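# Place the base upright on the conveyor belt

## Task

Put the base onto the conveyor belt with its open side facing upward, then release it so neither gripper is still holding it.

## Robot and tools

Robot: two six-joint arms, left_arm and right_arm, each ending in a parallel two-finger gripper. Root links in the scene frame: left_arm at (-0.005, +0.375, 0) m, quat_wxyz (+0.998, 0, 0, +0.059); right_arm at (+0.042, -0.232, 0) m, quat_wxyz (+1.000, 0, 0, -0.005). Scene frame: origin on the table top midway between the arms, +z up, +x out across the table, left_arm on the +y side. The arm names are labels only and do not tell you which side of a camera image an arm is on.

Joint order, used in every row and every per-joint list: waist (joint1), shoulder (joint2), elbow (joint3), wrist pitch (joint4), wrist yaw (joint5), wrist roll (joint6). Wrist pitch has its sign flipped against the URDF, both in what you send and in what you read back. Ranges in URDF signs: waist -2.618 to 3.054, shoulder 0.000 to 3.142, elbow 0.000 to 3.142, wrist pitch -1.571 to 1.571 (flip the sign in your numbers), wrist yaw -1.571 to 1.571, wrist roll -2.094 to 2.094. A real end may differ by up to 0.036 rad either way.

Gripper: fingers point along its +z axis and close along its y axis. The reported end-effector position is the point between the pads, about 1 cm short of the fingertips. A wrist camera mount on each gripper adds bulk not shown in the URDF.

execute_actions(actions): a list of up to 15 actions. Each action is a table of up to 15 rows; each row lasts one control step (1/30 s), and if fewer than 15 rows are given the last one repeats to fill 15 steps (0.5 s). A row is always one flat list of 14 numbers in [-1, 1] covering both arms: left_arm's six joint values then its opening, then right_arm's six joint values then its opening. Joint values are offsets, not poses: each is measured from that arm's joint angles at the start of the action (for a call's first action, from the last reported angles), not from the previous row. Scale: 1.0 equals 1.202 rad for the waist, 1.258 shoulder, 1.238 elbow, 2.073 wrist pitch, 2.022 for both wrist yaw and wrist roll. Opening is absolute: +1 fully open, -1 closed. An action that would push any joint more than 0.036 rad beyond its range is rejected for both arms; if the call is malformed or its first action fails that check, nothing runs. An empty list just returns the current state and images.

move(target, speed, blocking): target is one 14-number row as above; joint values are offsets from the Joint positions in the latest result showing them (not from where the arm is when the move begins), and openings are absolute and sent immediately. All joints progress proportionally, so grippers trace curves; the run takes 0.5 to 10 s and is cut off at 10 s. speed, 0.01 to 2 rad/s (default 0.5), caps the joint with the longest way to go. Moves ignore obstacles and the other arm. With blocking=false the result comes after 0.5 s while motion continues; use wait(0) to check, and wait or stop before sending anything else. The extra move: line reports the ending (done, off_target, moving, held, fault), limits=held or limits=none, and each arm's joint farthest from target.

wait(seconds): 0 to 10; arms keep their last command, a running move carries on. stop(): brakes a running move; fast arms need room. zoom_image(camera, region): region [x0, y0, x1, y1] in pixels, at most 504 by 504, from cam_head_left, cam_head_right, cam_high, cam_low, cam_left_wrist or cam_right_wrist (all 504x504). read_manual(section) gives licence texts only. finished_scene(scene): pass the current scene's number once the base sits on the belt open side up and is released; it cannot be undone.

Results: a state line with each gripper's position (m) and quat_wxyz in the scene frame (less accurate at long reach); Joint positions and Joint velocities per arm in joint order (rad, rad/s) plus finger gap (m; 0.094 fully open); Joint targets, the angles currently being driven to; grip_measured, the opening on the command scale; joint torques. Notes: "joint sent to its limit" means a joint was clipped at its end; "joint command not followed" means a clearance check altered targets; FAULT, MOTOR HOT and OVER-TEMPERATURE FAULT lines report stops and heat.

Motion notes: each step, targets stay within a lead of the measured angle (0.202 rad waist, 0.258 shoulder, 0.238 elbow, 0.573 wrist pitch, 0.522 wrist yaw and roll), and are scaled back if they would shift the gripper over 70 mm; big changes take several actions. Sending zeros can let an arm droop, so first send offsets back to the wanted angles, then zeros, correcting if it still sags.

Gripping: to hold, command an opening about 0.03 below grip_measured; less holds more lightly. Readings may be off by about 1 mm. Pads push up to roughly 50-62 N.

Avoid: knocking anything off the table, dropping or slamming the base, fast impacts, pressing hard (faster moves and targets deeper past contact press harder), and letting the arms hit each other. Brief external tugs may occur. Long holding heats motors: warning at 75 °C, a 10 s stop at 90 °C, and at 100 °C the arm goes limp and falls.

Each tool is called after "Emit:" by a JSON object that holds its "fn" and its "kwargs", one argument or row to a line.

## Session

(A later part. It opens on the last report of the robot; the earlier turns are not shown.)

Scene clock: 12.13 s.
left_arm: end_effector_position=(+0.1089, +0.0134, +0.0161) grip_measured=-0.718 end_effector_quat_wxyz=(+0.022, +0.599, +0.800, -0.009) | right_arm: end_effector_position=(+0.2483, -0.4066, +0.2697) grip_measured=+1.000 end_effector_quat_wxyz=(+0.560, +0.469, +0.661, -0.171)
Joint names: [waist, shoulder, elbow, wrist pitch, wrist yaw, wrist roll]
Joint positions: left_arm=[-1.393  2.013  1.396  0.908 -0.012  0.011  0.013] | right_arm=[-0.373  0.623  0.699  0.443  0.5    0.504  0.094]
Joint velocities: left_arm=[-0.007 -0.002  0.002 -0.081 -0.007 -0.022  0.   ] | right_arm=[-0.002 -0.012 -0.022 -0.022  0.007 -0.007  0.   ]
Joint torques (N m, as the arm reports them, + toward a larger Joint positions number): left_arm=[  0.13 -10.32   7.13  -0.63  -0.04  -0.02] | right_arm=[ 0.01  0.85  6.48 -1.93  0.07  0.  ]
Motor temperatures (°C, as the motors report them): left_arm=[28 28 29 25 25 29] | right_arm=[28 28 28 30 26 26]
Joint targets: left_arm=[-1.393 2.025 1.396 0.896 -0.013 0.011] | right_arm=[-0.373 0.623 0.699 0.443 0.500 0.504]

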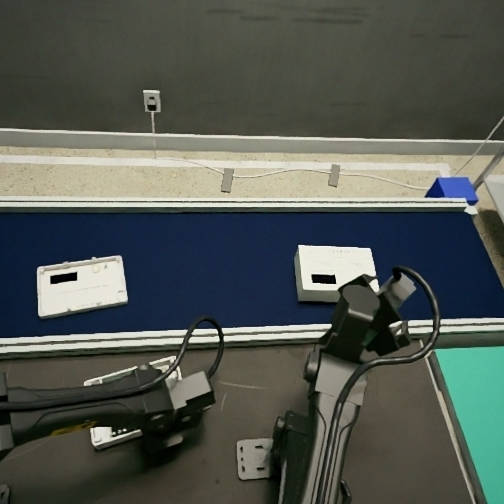

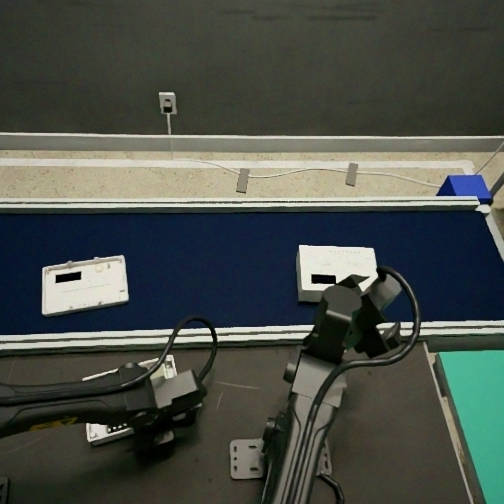

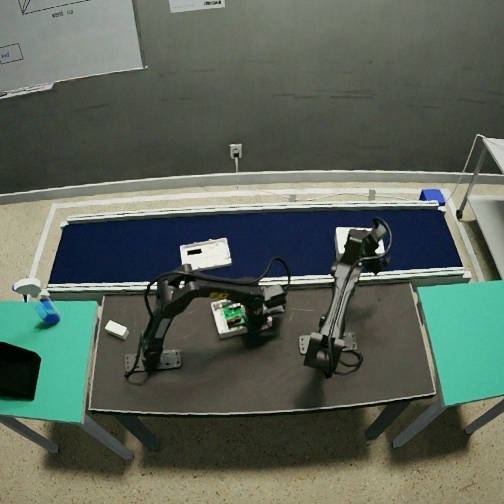

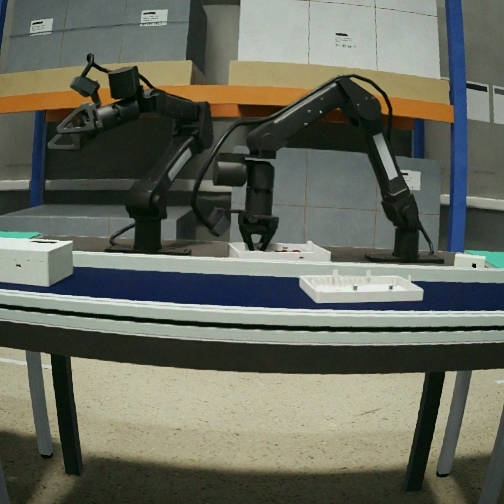

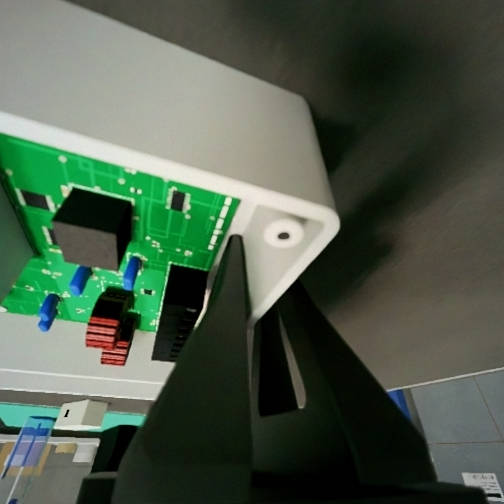

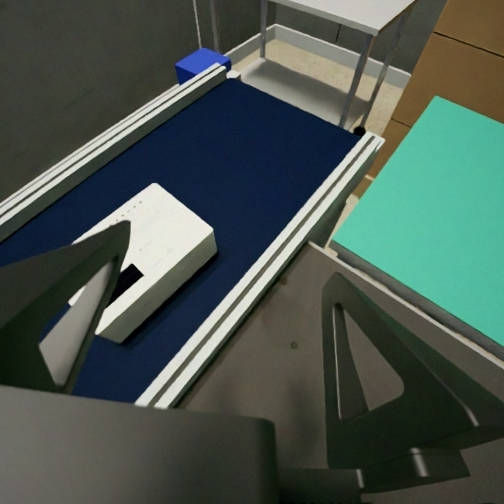

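Emit:
{"fn": "execute_actions", "kwargs": {
  "actions": [
    [[0,0,0,0,0,0,-1,0,0,0,0,0,0,1]]
  ]
}}

Emit:
{"fn": "move", "kwargs": {
  "target": [0,-0.03,0.34,0.2,0,0,-1,-0.3,0,0,0,0,0,1],
  "speed": 0.6
}}

Scene clock: 13.27 s.
left_arm: end_effector_position=(+0.1093, +0.0136, +0.0161) grip_measured=-0.960 end_effector_quat_wxyz=(+0.022, +0.599, +0.800, -0.008) | right_arm: end_effector_position=(+0.2483, -0.4066, +0.2697) grip_measured=+1.000 end_effector_quat_wxyz=(+0.560, +0.469, +0.661, -0.171)
Joint names: [waist, shoulder, elbow, wrist pitch, wrist yaw, wrist roll]
Joint positions: left_arm=[-1.392  2.013  1.396  0.908 -0.012  0.011  0.002] | right_arm=[-0.373  0.623  0.699  0.443  0.5    0.504  0.094]
Joint velocities: left_arm=[ 0.002 -0.007 -0.002  0.022  0.037  0.022  0.001] | right_arm=[-0.012 -0.012 -0.007 -0.066  0.022 -0.007  0.   ]
Joint torques (N m, as the arm reports them, + toward a larger Joint positions number): left_arm=[  0.03 -11.3    7.11  -0.51  -0.01  -0.02] | right_arm=[ 0.04  0.85  6.49 -1.92  0.07 -0.01]
Motor temperatures (°C, as the motors report them): left_arm=[28 28 29 25 25 29] | right_arm=[28 28 28 31 26 26]
Joint targets: left_arm=[-1.393 2.013 1.396 0.908 -0.012 0.011] | right_arm=[-0.373 0.623 0.699 0.443 0.500 0.504]

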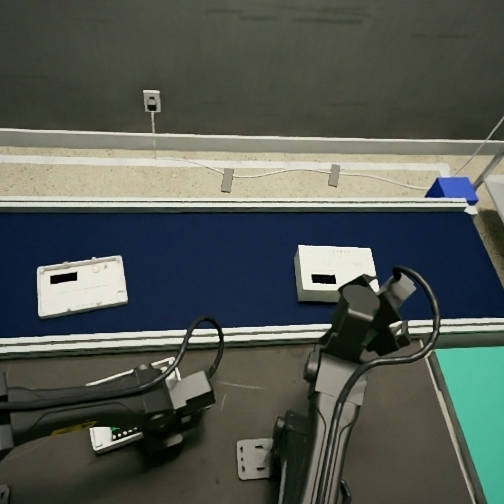

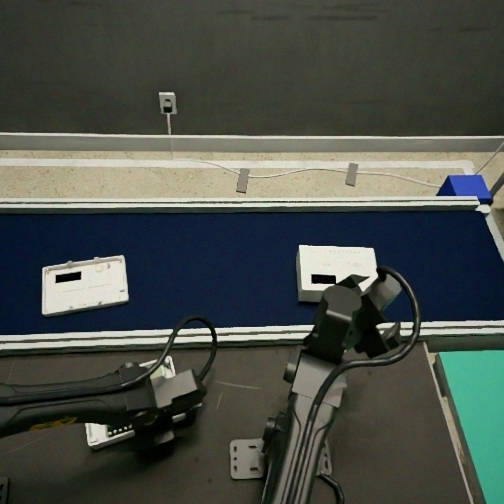

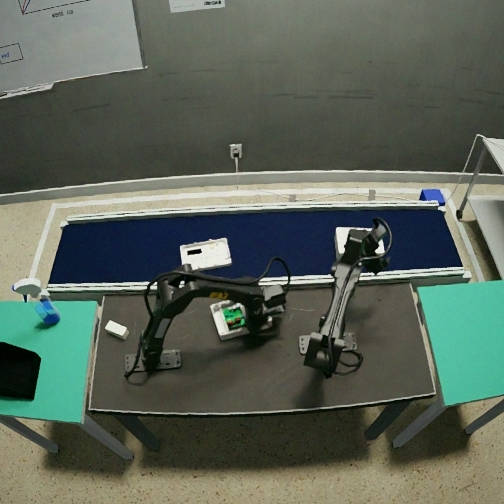

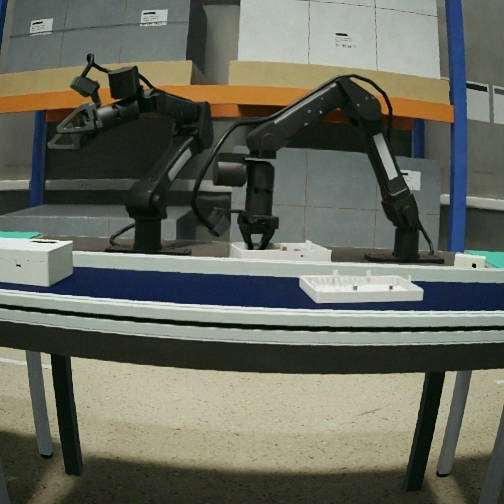

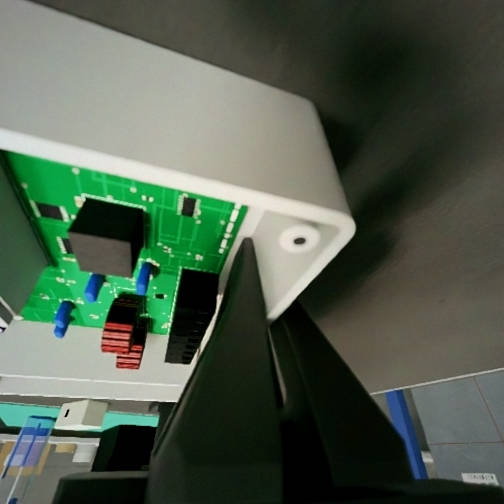

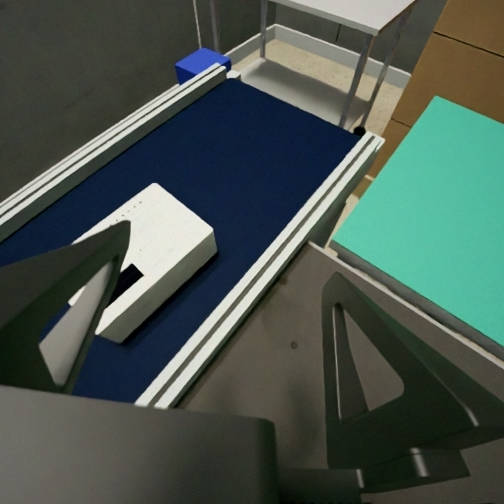

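Scene clock: 14.70 s.
left_arm: end_effector_position=(+0.1119, -0.0012, +0.1149) grip_measured=-0.960 end_effector_quat_wxyz=(+0.018, +0.599, +0.800, -0.012) | right_arm: end_effector_position=(+0.1760, -0.4670, +0.2699) grip_measured=+1.000 end_effector_quat_wxyz=(+0.522, +0.577, +0.569, -0.265)
Joint names: [waist, shoulder, elbow, wrist pitch, wrist yaw, wrist roll]
Joint positions: left_arm=[-1.392  2.003  1.782  1.306 -0.002  0.011  0.002] | right_arm=[-0.725  0.623  0.699  0.442  0.497  0.504  0.094]
Joint velocities: left_arm=[-0.022 -0.002 -0.002  0.022 -0.081  0.051 -0.001] | right_arm=[-0.002 -0.007  0.002  0.007 -0.066 -0.007  0.   ]
Joint torques (N m, as the arm reports them, + toward a larger Joint positions number): left_arm=[  0.1  -13.84  10.82  -0.33  -0.09  -0.02] | right_arm=[-0.68  0.86  6.51 -1.91  0.09  0.  ]
Motor temperatures (°C, as the motors report them): left_arm=[28 29 29 25 25 29] | right_arm=[28 28 28 31 26 26]
Joint targets: left_arm=[-1.392 1.975 1.817 1.323 -0.012 0.011] | right_arm=[-0.734 0.623 0.699 0.442 0.501 0.504]
move: off_target (left_arm); limits=none; left_arm: farthest joint: the elbow, 0.035 radians from its target (0.421 radians at the start); right_arm: farthest joint: the waist, 0.008 radians from its target (0.361 radians at the start)

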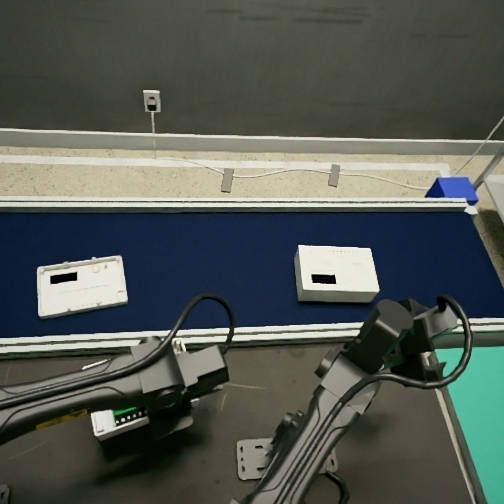

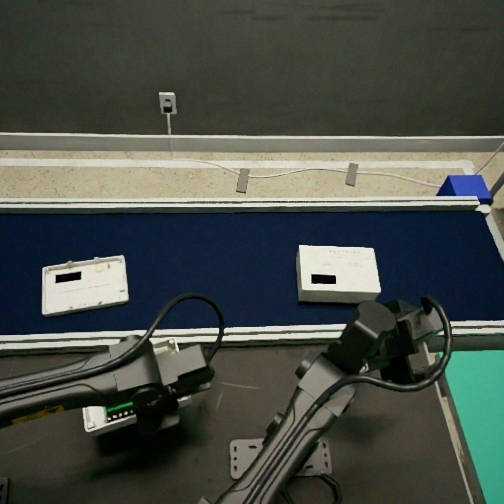

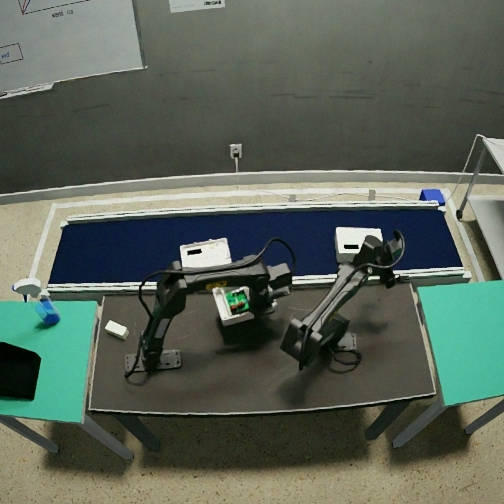

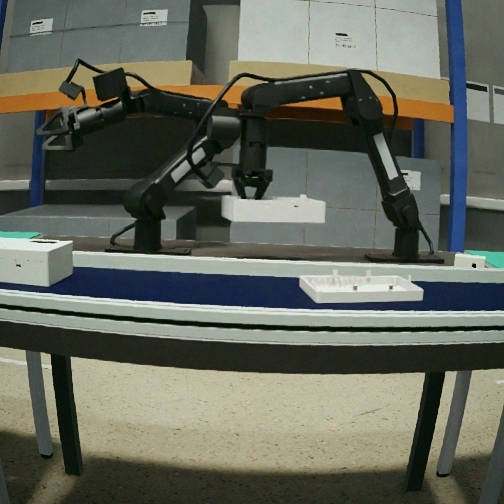

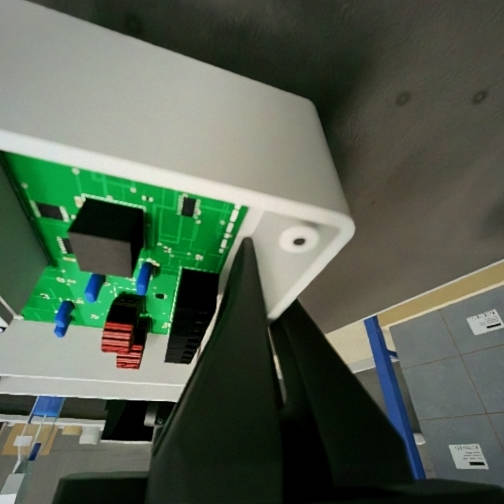

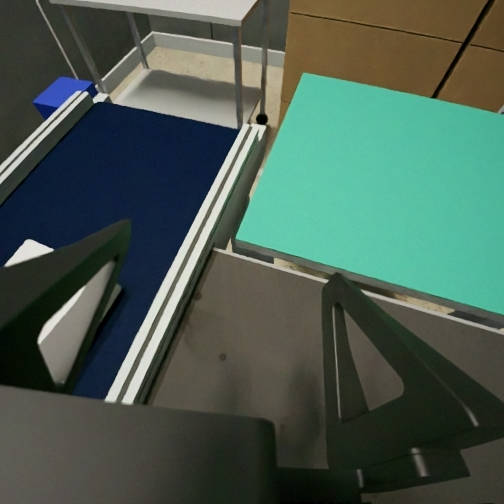

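Emit:
{"fn": "move", "kwargs": {
  "target": [0.394,0.36,0.49,0.045,0,1,-1,0,0,0,0,0,0,1],
  "speed": 1.2
}}

Scene clock: 17.50 s.
left_arm: end_effector_position=(+0.3374, +0.0254, +0.0678) grip_measured=-0.962 end_effector_quat_wxyz=(+0.021, +0.987, +0.160, +0.016) | right_arm: end_effector_position=(+0.1760, -0.4670, +0.2699) grip_measured=+1.000 end_effector_quat_wxyz=(+0.522, +0.577, +0.569, -0.265)
Joint names: [waist, shoulder, elbow, wrist pitch, wrist yaw, wrist roll]
Joint positions: left_arm=[-0.917  2.462  2.347  1.402 -0.002  2.022  0.002] | right_arm=[-0.725  0.623  0.699  0.442  0.497  0.504  0.094]
Joint velocities: left_arm=[ 0.002 -0.002 -0.007 -0.037 -0.051  0.037  0.001] | right_arm=[ 0.002  0.007 -0.007 -0.066 -0.022 -0.037  0.   ]
Joint torques (N m, as the arm reports them, + toward a larger Joint positions number): left_arm=[  0.   -16.    11.32  -0.54  -0.02   0.08] | right_arm=[ 0.03  0.83  6.51 -1.92  0.06 -0.01]
Motor temperatures (°C, as the motors report them): left_arm=[28 29 29 25 25 29] | right_arm=[28 28 28 31 26 26]
Joint targets: left_arm=[-0.919 2.456 2.389 1.399 -0.001 2.033] | right_arm=[-0.725 0.623 0.699 0.442 0.497 0.504]
move: off_target (left_arm); limits=none; left_arm: farthest joint: the elbow, 0.042 radians from its target (0.607 radians at the start); right_arm: farthest joint: the waist, 0.000 radians from its target (0.000 radians at the start)

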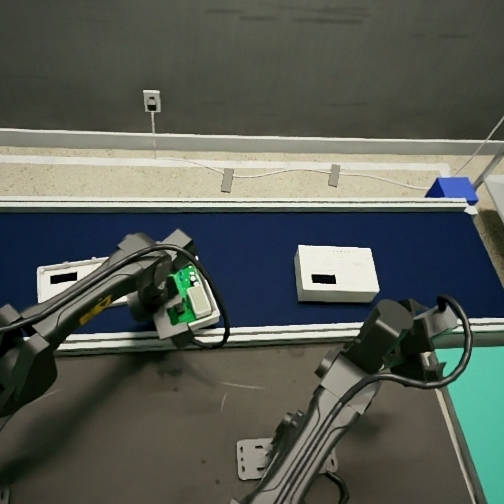

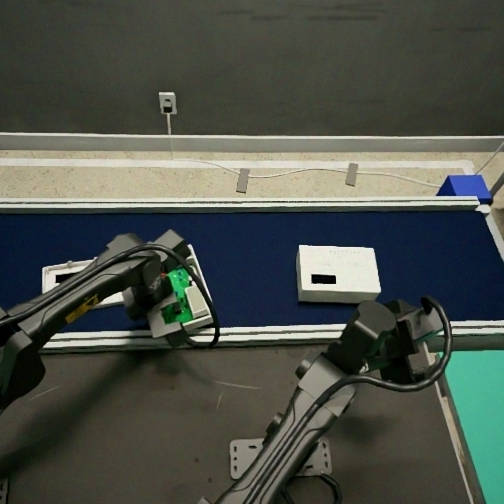

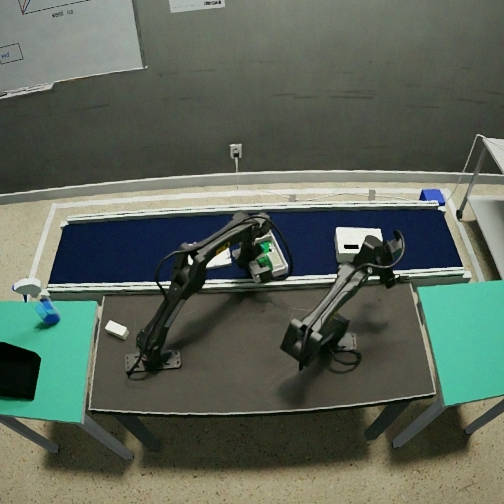

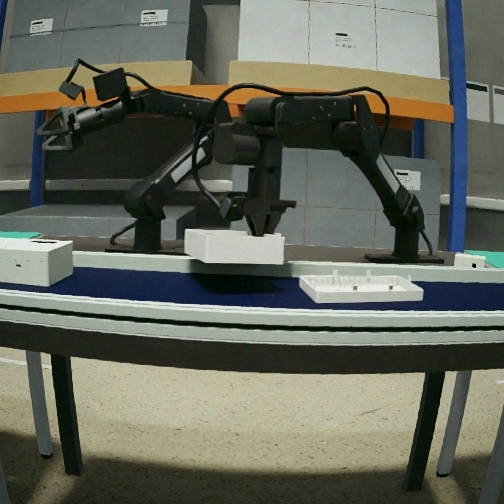

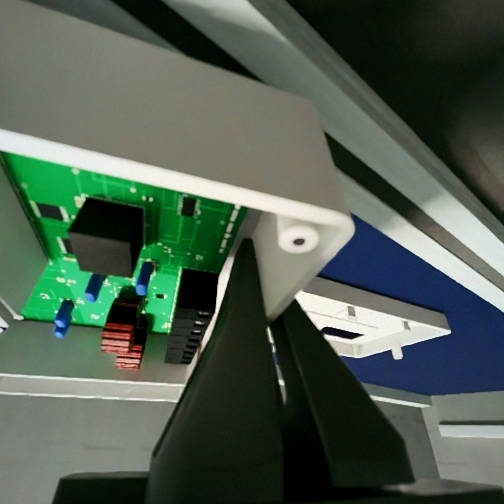

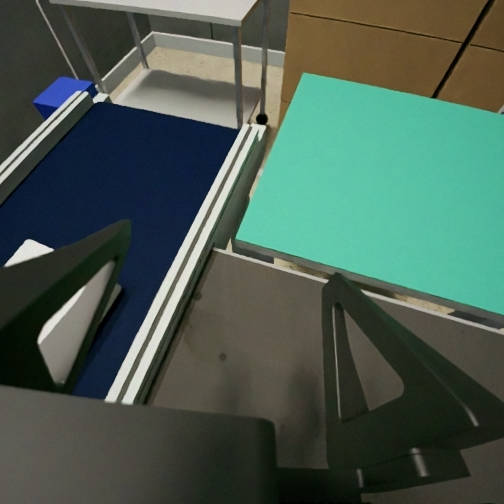

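Emit:
{"fn": "move", "kwargs": {
  "target": [0.055,0.065,0.02,-0.042,0,0.015,-1,0,0,0,0,0,0,1],
  "speed": 0.2
}}

Scene clock: 18.53 s.
left_arm: end_effector_position=(+0.3525, +0.0335, +0.0520) grip_measured=-0.962 end_effector_quat_wxyz=(+0.033, +0.984, +0.175, -0.005) | right_arm: end_effector_position=(+0.1760, -0.4670, +0.2699) grip_measured=+1.000 end_effector_quat_wxyz=(+0.522, +0.577, +0.569, -0.265)
Joint names: [waist, shoulder, elbow, wrist pitch, wrist yaw, wrist roll]
Joint positions: left_arm=[-0.866  2.497  2.347  1.373  0.047  2.04   0.002] | right_arm=[-0.725  0.623  0.699  0.442  0.497  0.504  0.094]
Joint velocities: left_arm=[ 0.002 -0.012  0.002 -0.051  0.007  0.051  0.   ] | right_arm=[-0.002  0.002  0.002  0.037 -0.007 -0.095  0.   ]
Joint torques (N m, as the arm reports them, + toward a larger Joint positions number): left_arm=[  1.12 -11.85   9.77  -1.09  -0.44   0.14] | right_arm=[ 0.01  0.83  6.5  -1.93  0.07 -0.01]
Motor temperatures (°C, as the motors report them): left_arm=[28 29 29 25 25 29] | right_arm=[28 28 28 31 26 26]
Joint targets: left_arm=[-0.851 2.544 2.371 1.315 -0.002 2.053] | right_arm=[-0.725 0.623 0.699 0.442 0.497 0.504]
move: off_target (left_arm); limits=none; left_arm: farthest joint: the wrist pitch, 0.058 radians from its target (0.087 radians at the start); right_arm: farthest joint: the waist, 0.000 radians from its target (0.000 radians at the start)

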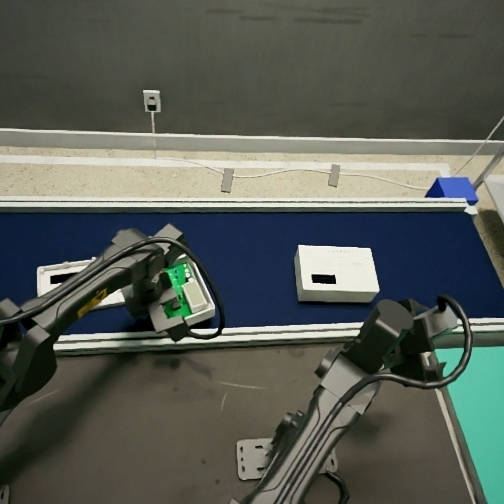

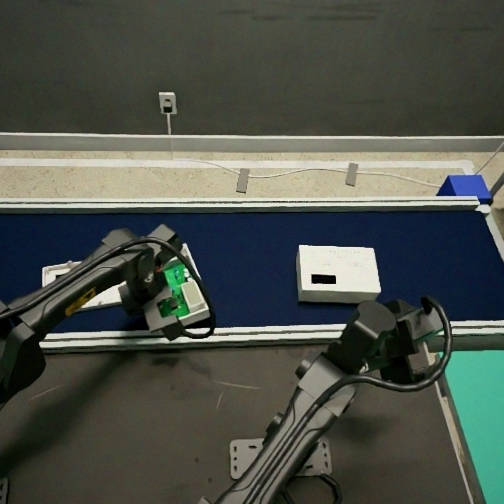

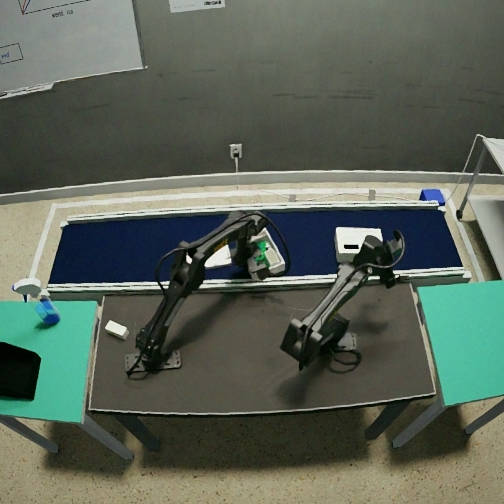

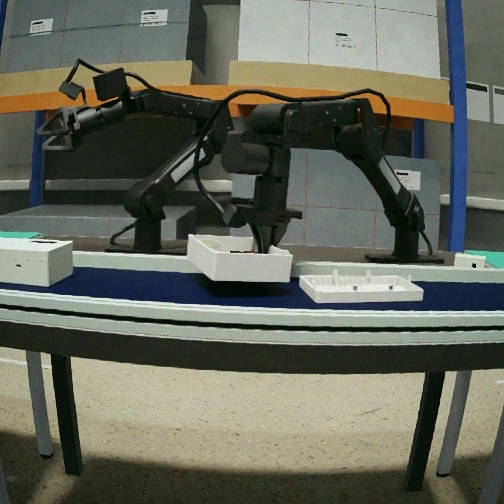

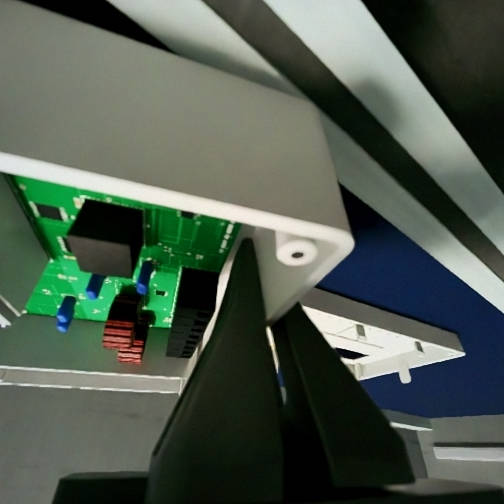

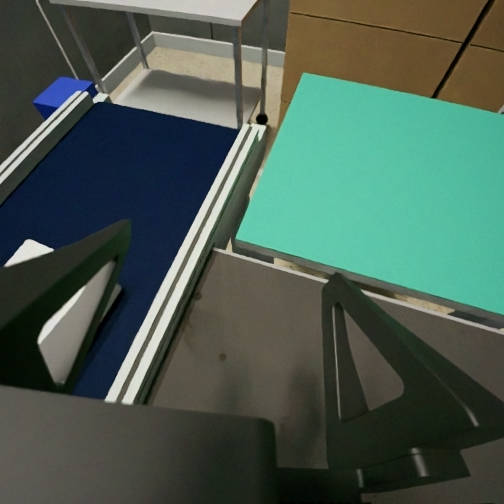

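Emit:
{"fn": "move", "kwargs": {
  "target": [0,-0.02,0.09,0.02,-0.023,0,-1,0,0,0,0,0,0,1],
  "speed": 0.3
}}

Emit:
{"fn": "move", "kwargs": {
  "target": [0.035,0.11,0.21,0.0,0,0,-1,0,0,0,0,0,0,1],
  "speed": 0.3
}}

Scene clock: 19.80 s.
left_arm: end_effector_position=(+0.3612, +0.0360, +0.0709) grip_measured=-0.962 end_effector_quat_wxyz=(+0.031, +0.984, +0.175, +0.021) | right_arm: end_effector_position=(+0.1760, -0.4670, +0.2699) grip_measured=+1.000 end_effector_quat_wxyz=(+0.522, +0.577, +0.569, -0.265)
Joint names: [waist, shoulder, elbow, wrist pitch, wrist yaw, wrist roll]
Joint positions: left_arm=[-0.866  2.496  2.42   1.419  0.004  2.041  0.002] | right_arm=[-0.725  0.623  0.699  0.442  0.497  0.504  0.094]
Joint velocities: left_arm=[ 0.012  0.022 -0.002  0.022 -0.007 -0.037 -0.001] | right_arm=[ 0.007 -0.017 -0.002 -0.051 -0.007 -0.066  0.   ]
Joint torques (N m, as the arm reports them, + toward a larger Joint positions number): left_arm=[  0.09 -17.7   11.01  -0.61   0.01  -0.02] | right_arm=[ 0.01  0.82  6.49 -1.92  0.06 -0.01]
Motor temperatures (°C, as the motors report them): left_arm=[28 30 30 25 25 29] | right_arm=[28 28 28 31 26 26]
Joint targets: left_arm=[-0.866 2.472 2.458 1.415 0.001 2.040] | right_arm=[-0.725 0.623 0.699 0.442 0.497 0.504]
move: off_target (left_arm); limits=none; left_arm: farthest joint: the elbow, 0.038 radians from its target (0.112 radians at the start); right_arm: farthest joint: the waist, 0.000 radians from its target (0.000 radians at the start)

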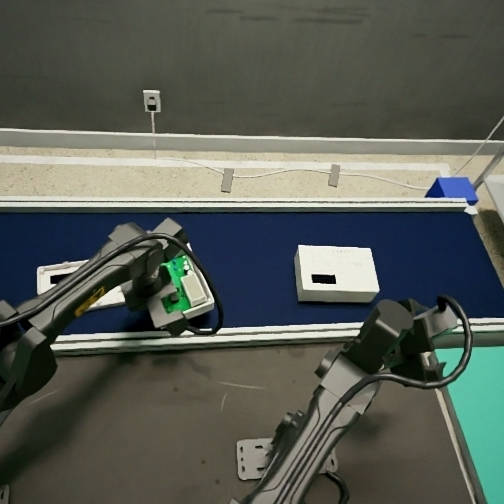

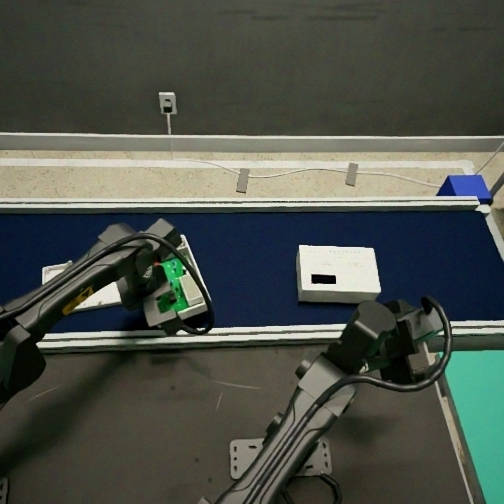

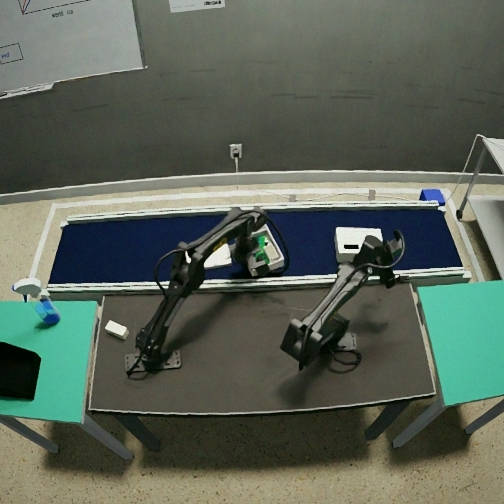

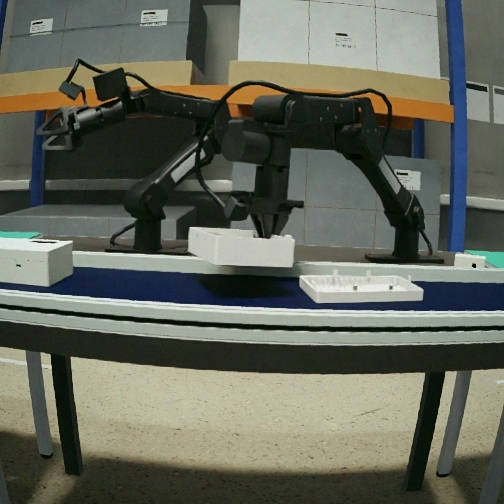

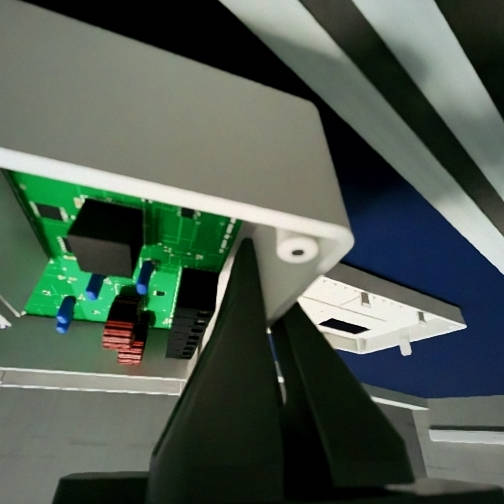

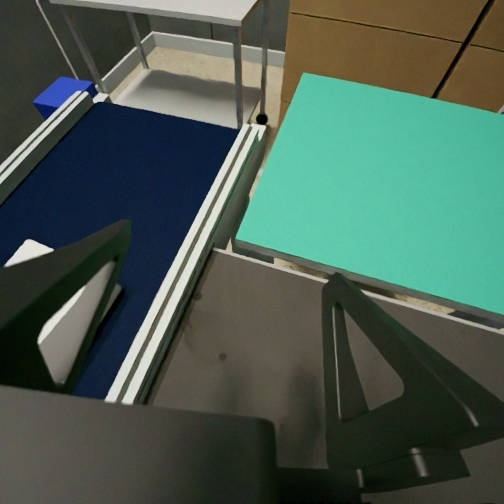

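Scene clock: 21.10 s.
left_arm: end_effector_position=(+0.3973, +0.0271, +0.0589) grip_measured=-0.962 end_effector_quat_wxyz=(+0.057, +0.979, +0.192, +0.042) | right_arm: end_effector_position=(+0.1760, -0.4670, +0.2699) grip_measured=+1.000 end_effector_quat_wxyz=(+0.522, +0.577, +0.569, -0.265)
Joint names: [waist, shoulder, elbow, wrist pitch, wrist yaw, wrist roll]
Joint positions: left_arm=[-0.832  2.64   2.637  1.427  0.004  2.041  0.002] | right_arm=[-0.725  0.623  0.699  0.442  0.497  0.504  0.094]
Joint velocities: left_arm=[ 0.012 -0.012 -0.007 -0.022  0.066  0.066 -0.002] | right_arm=[ 0.002  0.012  0.002 -0.037  0.037 -0.081  0.   ]
Joint torques (N m, as the arm reports them, + toward a larger Joint positions number): left_arm=[  0.61 -17.05  11.47  -0.75  -0.01  -0.02] | right_arm=[ 0.01  0.83  6.5  -1.92  0.07  0.  ]
Motor temperatures (°C, as the motors report them): left_arm=[28 30 30 25 25 29] | right_arm=[28 28 28 32 26 26]
Joint targets: left_arm=[-0.824 2.634 2.680 1.419 0.004 2.041] | right_arm=[-0.725 0.623 0.699 0.442 0.497 0.504]
move: off_target (left_arm); limits=none; left_arm: farthest joint: the elbow, 0.043 radians from its target (0.260 radians at the start); right_arm: farthest joint: the waist, 0.000 radians from its target (0.000 radians at the start)

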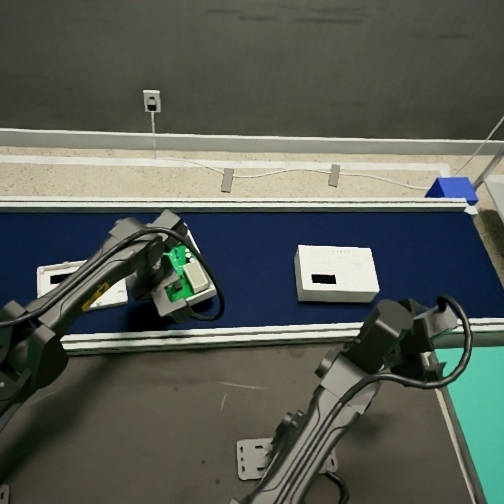

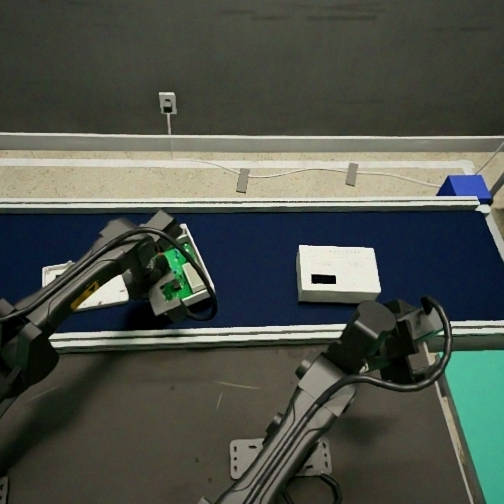

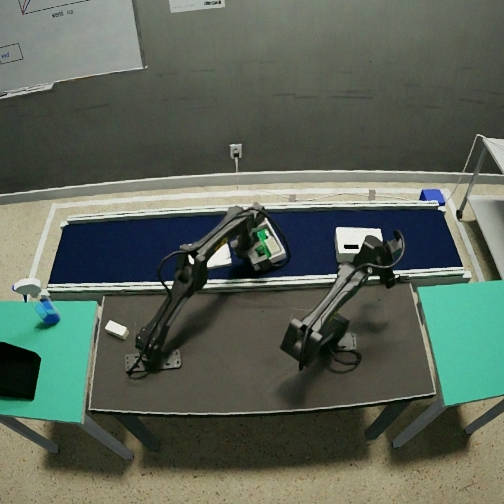

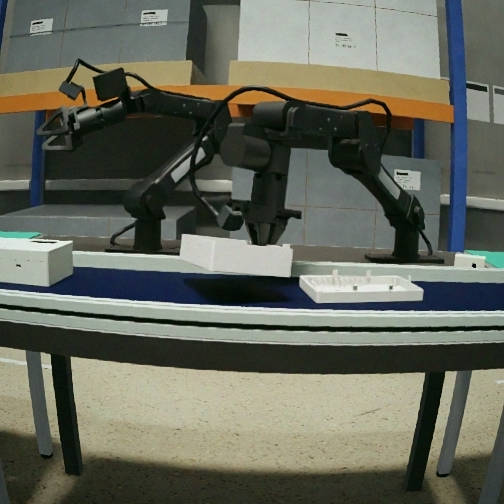

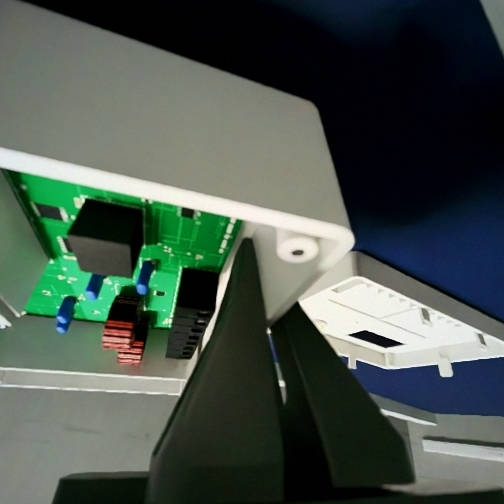

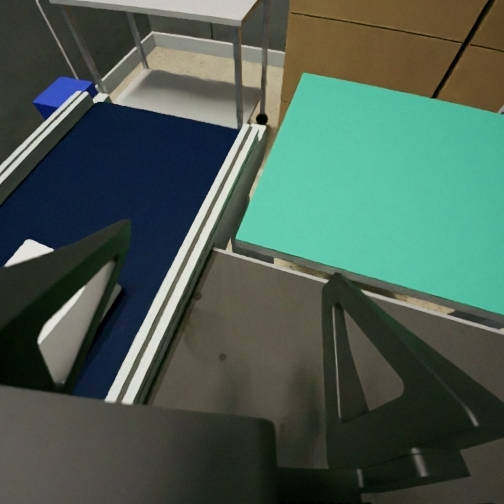

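Shoulder alone lowers and levels it.

Emit:
{"fn": "move", "kwargs": {
  "target": [-0.01,0.06,0.02,-0.005,0,0,-1,0,0,0,0,0,0,1],
  "speed": 0.12
}}

Scene clock: 22.03 s.
left_arm: end_effector_position=(+0.3934, +0.0296, +0.0309) grip_measured=-0.962 end_effector_quat_wxyz=(+0.035, +0.981, +0.192, +0.023) | right_arm: end_effector_position=(+0.1760, -0.4670, +0.2699) grip_measured=+1.000 end_effector_quat_wxyz=(+0.522, +0.577, +0.569, -0.265)
Joint names: [waist, shoulder, elbow, wrist pitch, wrist yaw, wrist roll]
Joint positions: left_arm=[-0.833  2.695  2.637  1.429  0.006  2.041  0.002] | right_arm=[-0.725  0.623  0.699  0.442  0.497  0.504  0.094]
Joint velocities: left_arm=[ 0.022 -0.002 -0.007  0.051 -0.022 -0.051 -0.   ] | right_arm=[-0.002  0.002  0.022 -0.037 -0.051  0.007  0.   ]
Joint torques (N m, as the arm reports them, + toward a larger Joint positions number): left_arm=[ -0.67 -15.08   9.74  -0.73  -0.04   0.  ] | right_arm=[ 0.01  0.84  6.49 -1.92  0.06  0.  ]
Motor temperatures (°C, as the motors report them): left_arm=[28 30 30 25 25 29] | right_arm=[28 28 28 32 26 26]
Joint targets: left_arm=[-0.844 2.715 2.661 1.417 0.004 2.041] | right_arm=[-0.725 0.623 0.699 0.442 0.497 0.504]
move: off_target (left_arm); limits=none; left_arm: farthest joint: the elbow, 0.025 radians from its target (0.025 radians at the start); right_arm: farthest joint: the waist, 0.000 radians from its target (0.000 radians at the start)

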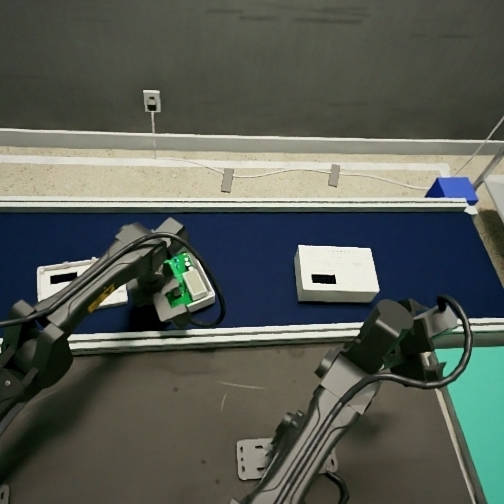

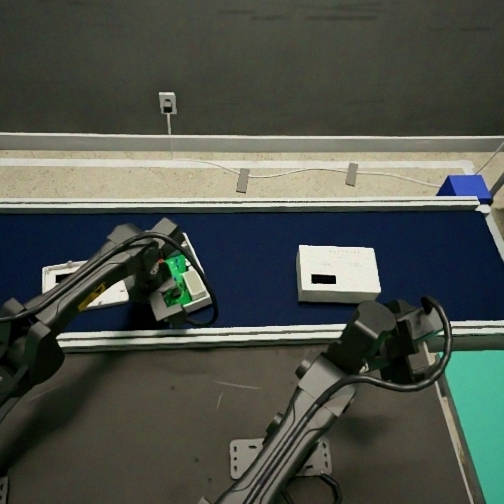

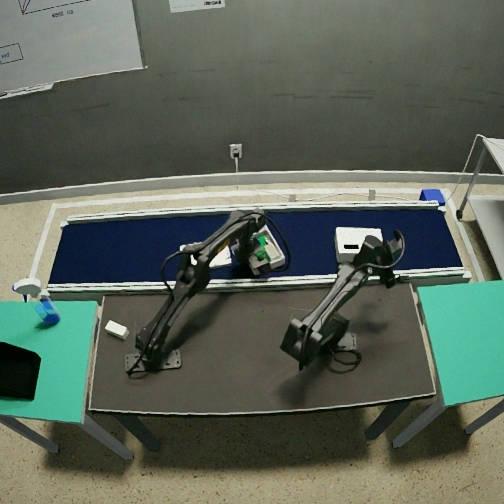

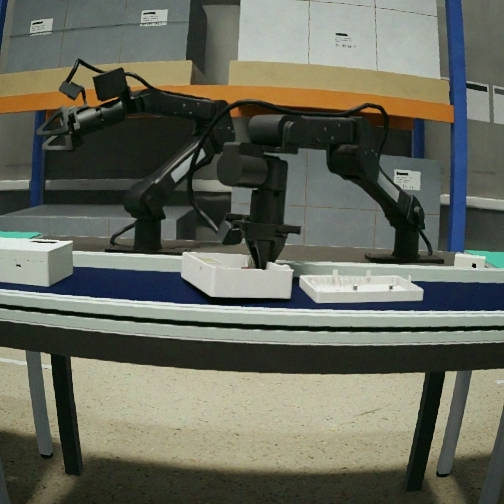

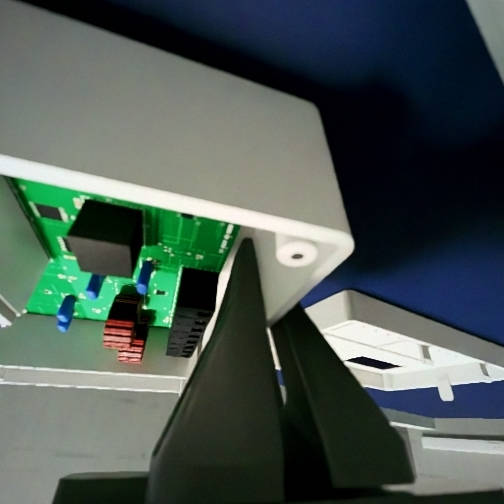

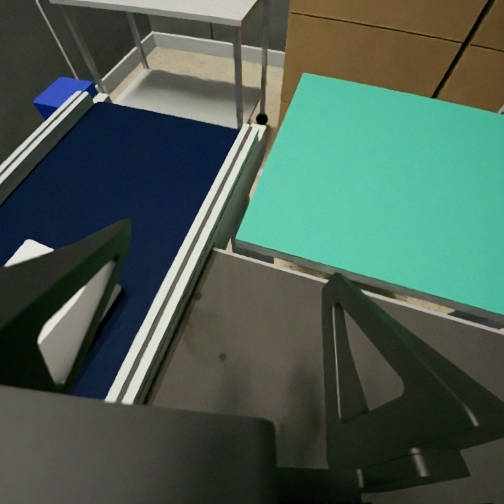

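Emit:
{"fn": "execute_actions", "kwargs": {
  "actions": [
    [[0,0,0.02,0,0,0,-0.75,0,0,0,0,0,0,1]],
    [[0,-0.08,0.02,0.02,0,0,-0.75,0,0,0,0,0,0,1]],
    [[0,-0.1,0.02,0.02,0,0,-0.75,0,0,0,0,0,0,1]]
  ]
}}

Scene clock: 23.63 s.
left_arm: end_effector_position=(+0.3916, +0.0317, +0.1504) grip_measured=-0.753 end_effector_quat_wxyz=(+0.113, +0.972, +0.190, +0.086) | right_arm: end_effector_position=(+0.1760, -0.4670, +0.2699) grip_measured=+1.000 end_effector_quat_wxyz=(+0.522, +0.577, +0.569, -0.265)
Joint names: [waist, shoulder, elbow, wrist pitch, wrist yaw, wrist roll]
Joint positions: left_arm=[-0.833  2.456  2.637  1.468  0.004  2.04   0.012] | right_arm=[-0.725  0.623  0.699  0.442  0.497  0.504  0.094]
Joint velocities: left_arm=[-0.007  0.022  0.012  0.081 -0.037 -0.051  0.   ] | right_arm=[ 0.007  0.037  0.012 -0.037 -0.051  0.037  0.   ]
Joint torques (N m, as the arm reports them, + toward a larger Joint positions number): left_arm=[  0.11 -14.67   9.55  -0.79   0.    -0.02] | right_arm=[ 0.02  0.85  6.48 -1.92  0.06 -0.01]
Motor temperatures (°C, as the motors report them): left_arm=[28 30 30 25 25 29] | right_arm=[28 28 28 32 26 26]
Joint targets: left_arm=[-0.833 2.465 2.661 1.489 0.004 2.040] | right_arm=[-0.725 0.623 0.699 0.442 0.497 0.504]

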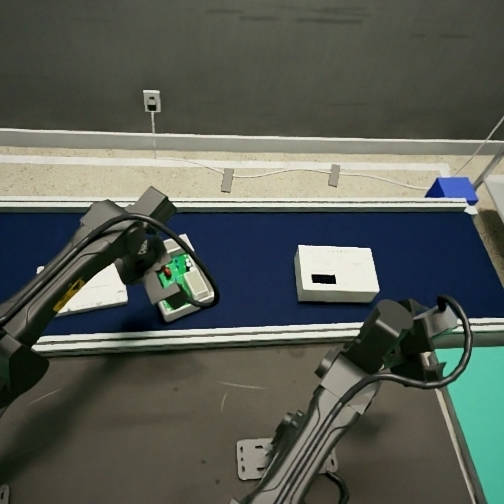

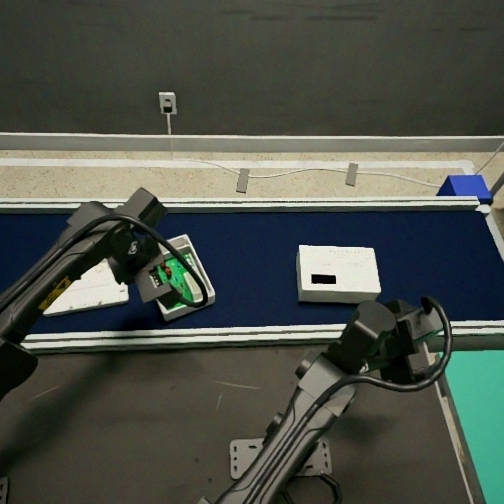

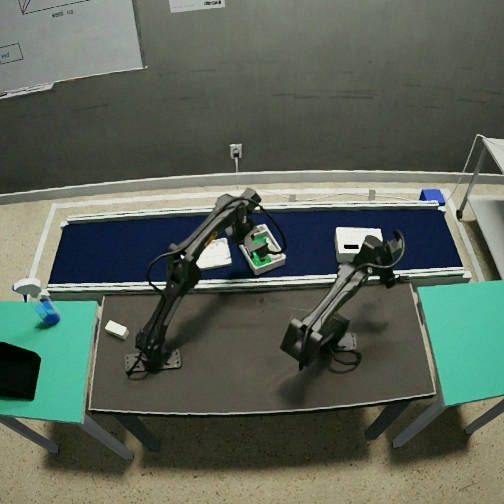

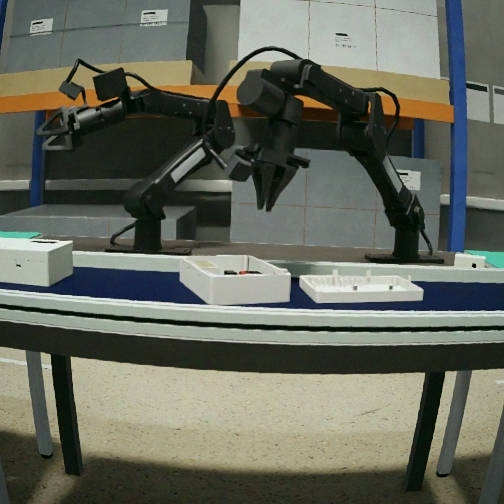

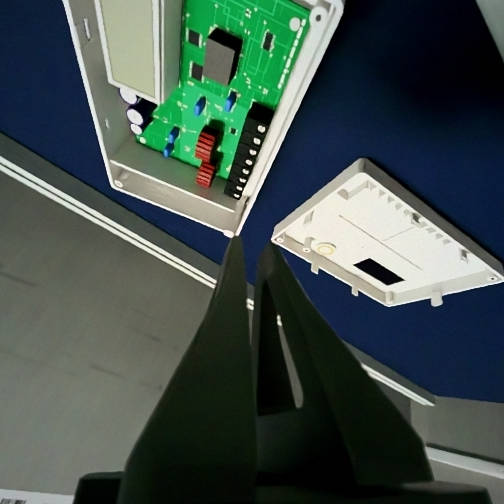

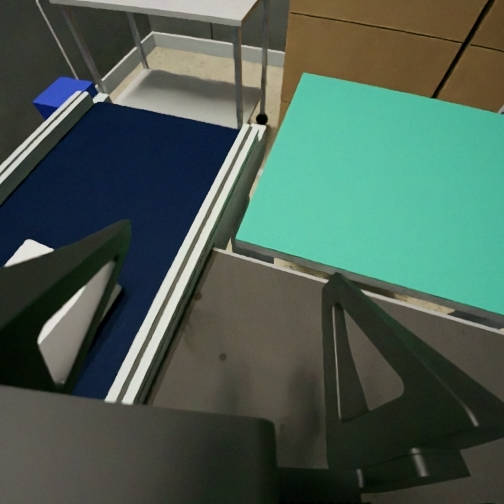

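Emit:
{"fn": "finished_scene", "kwargs": {
  "scene": 1
}}

The scene is finished: the task was done.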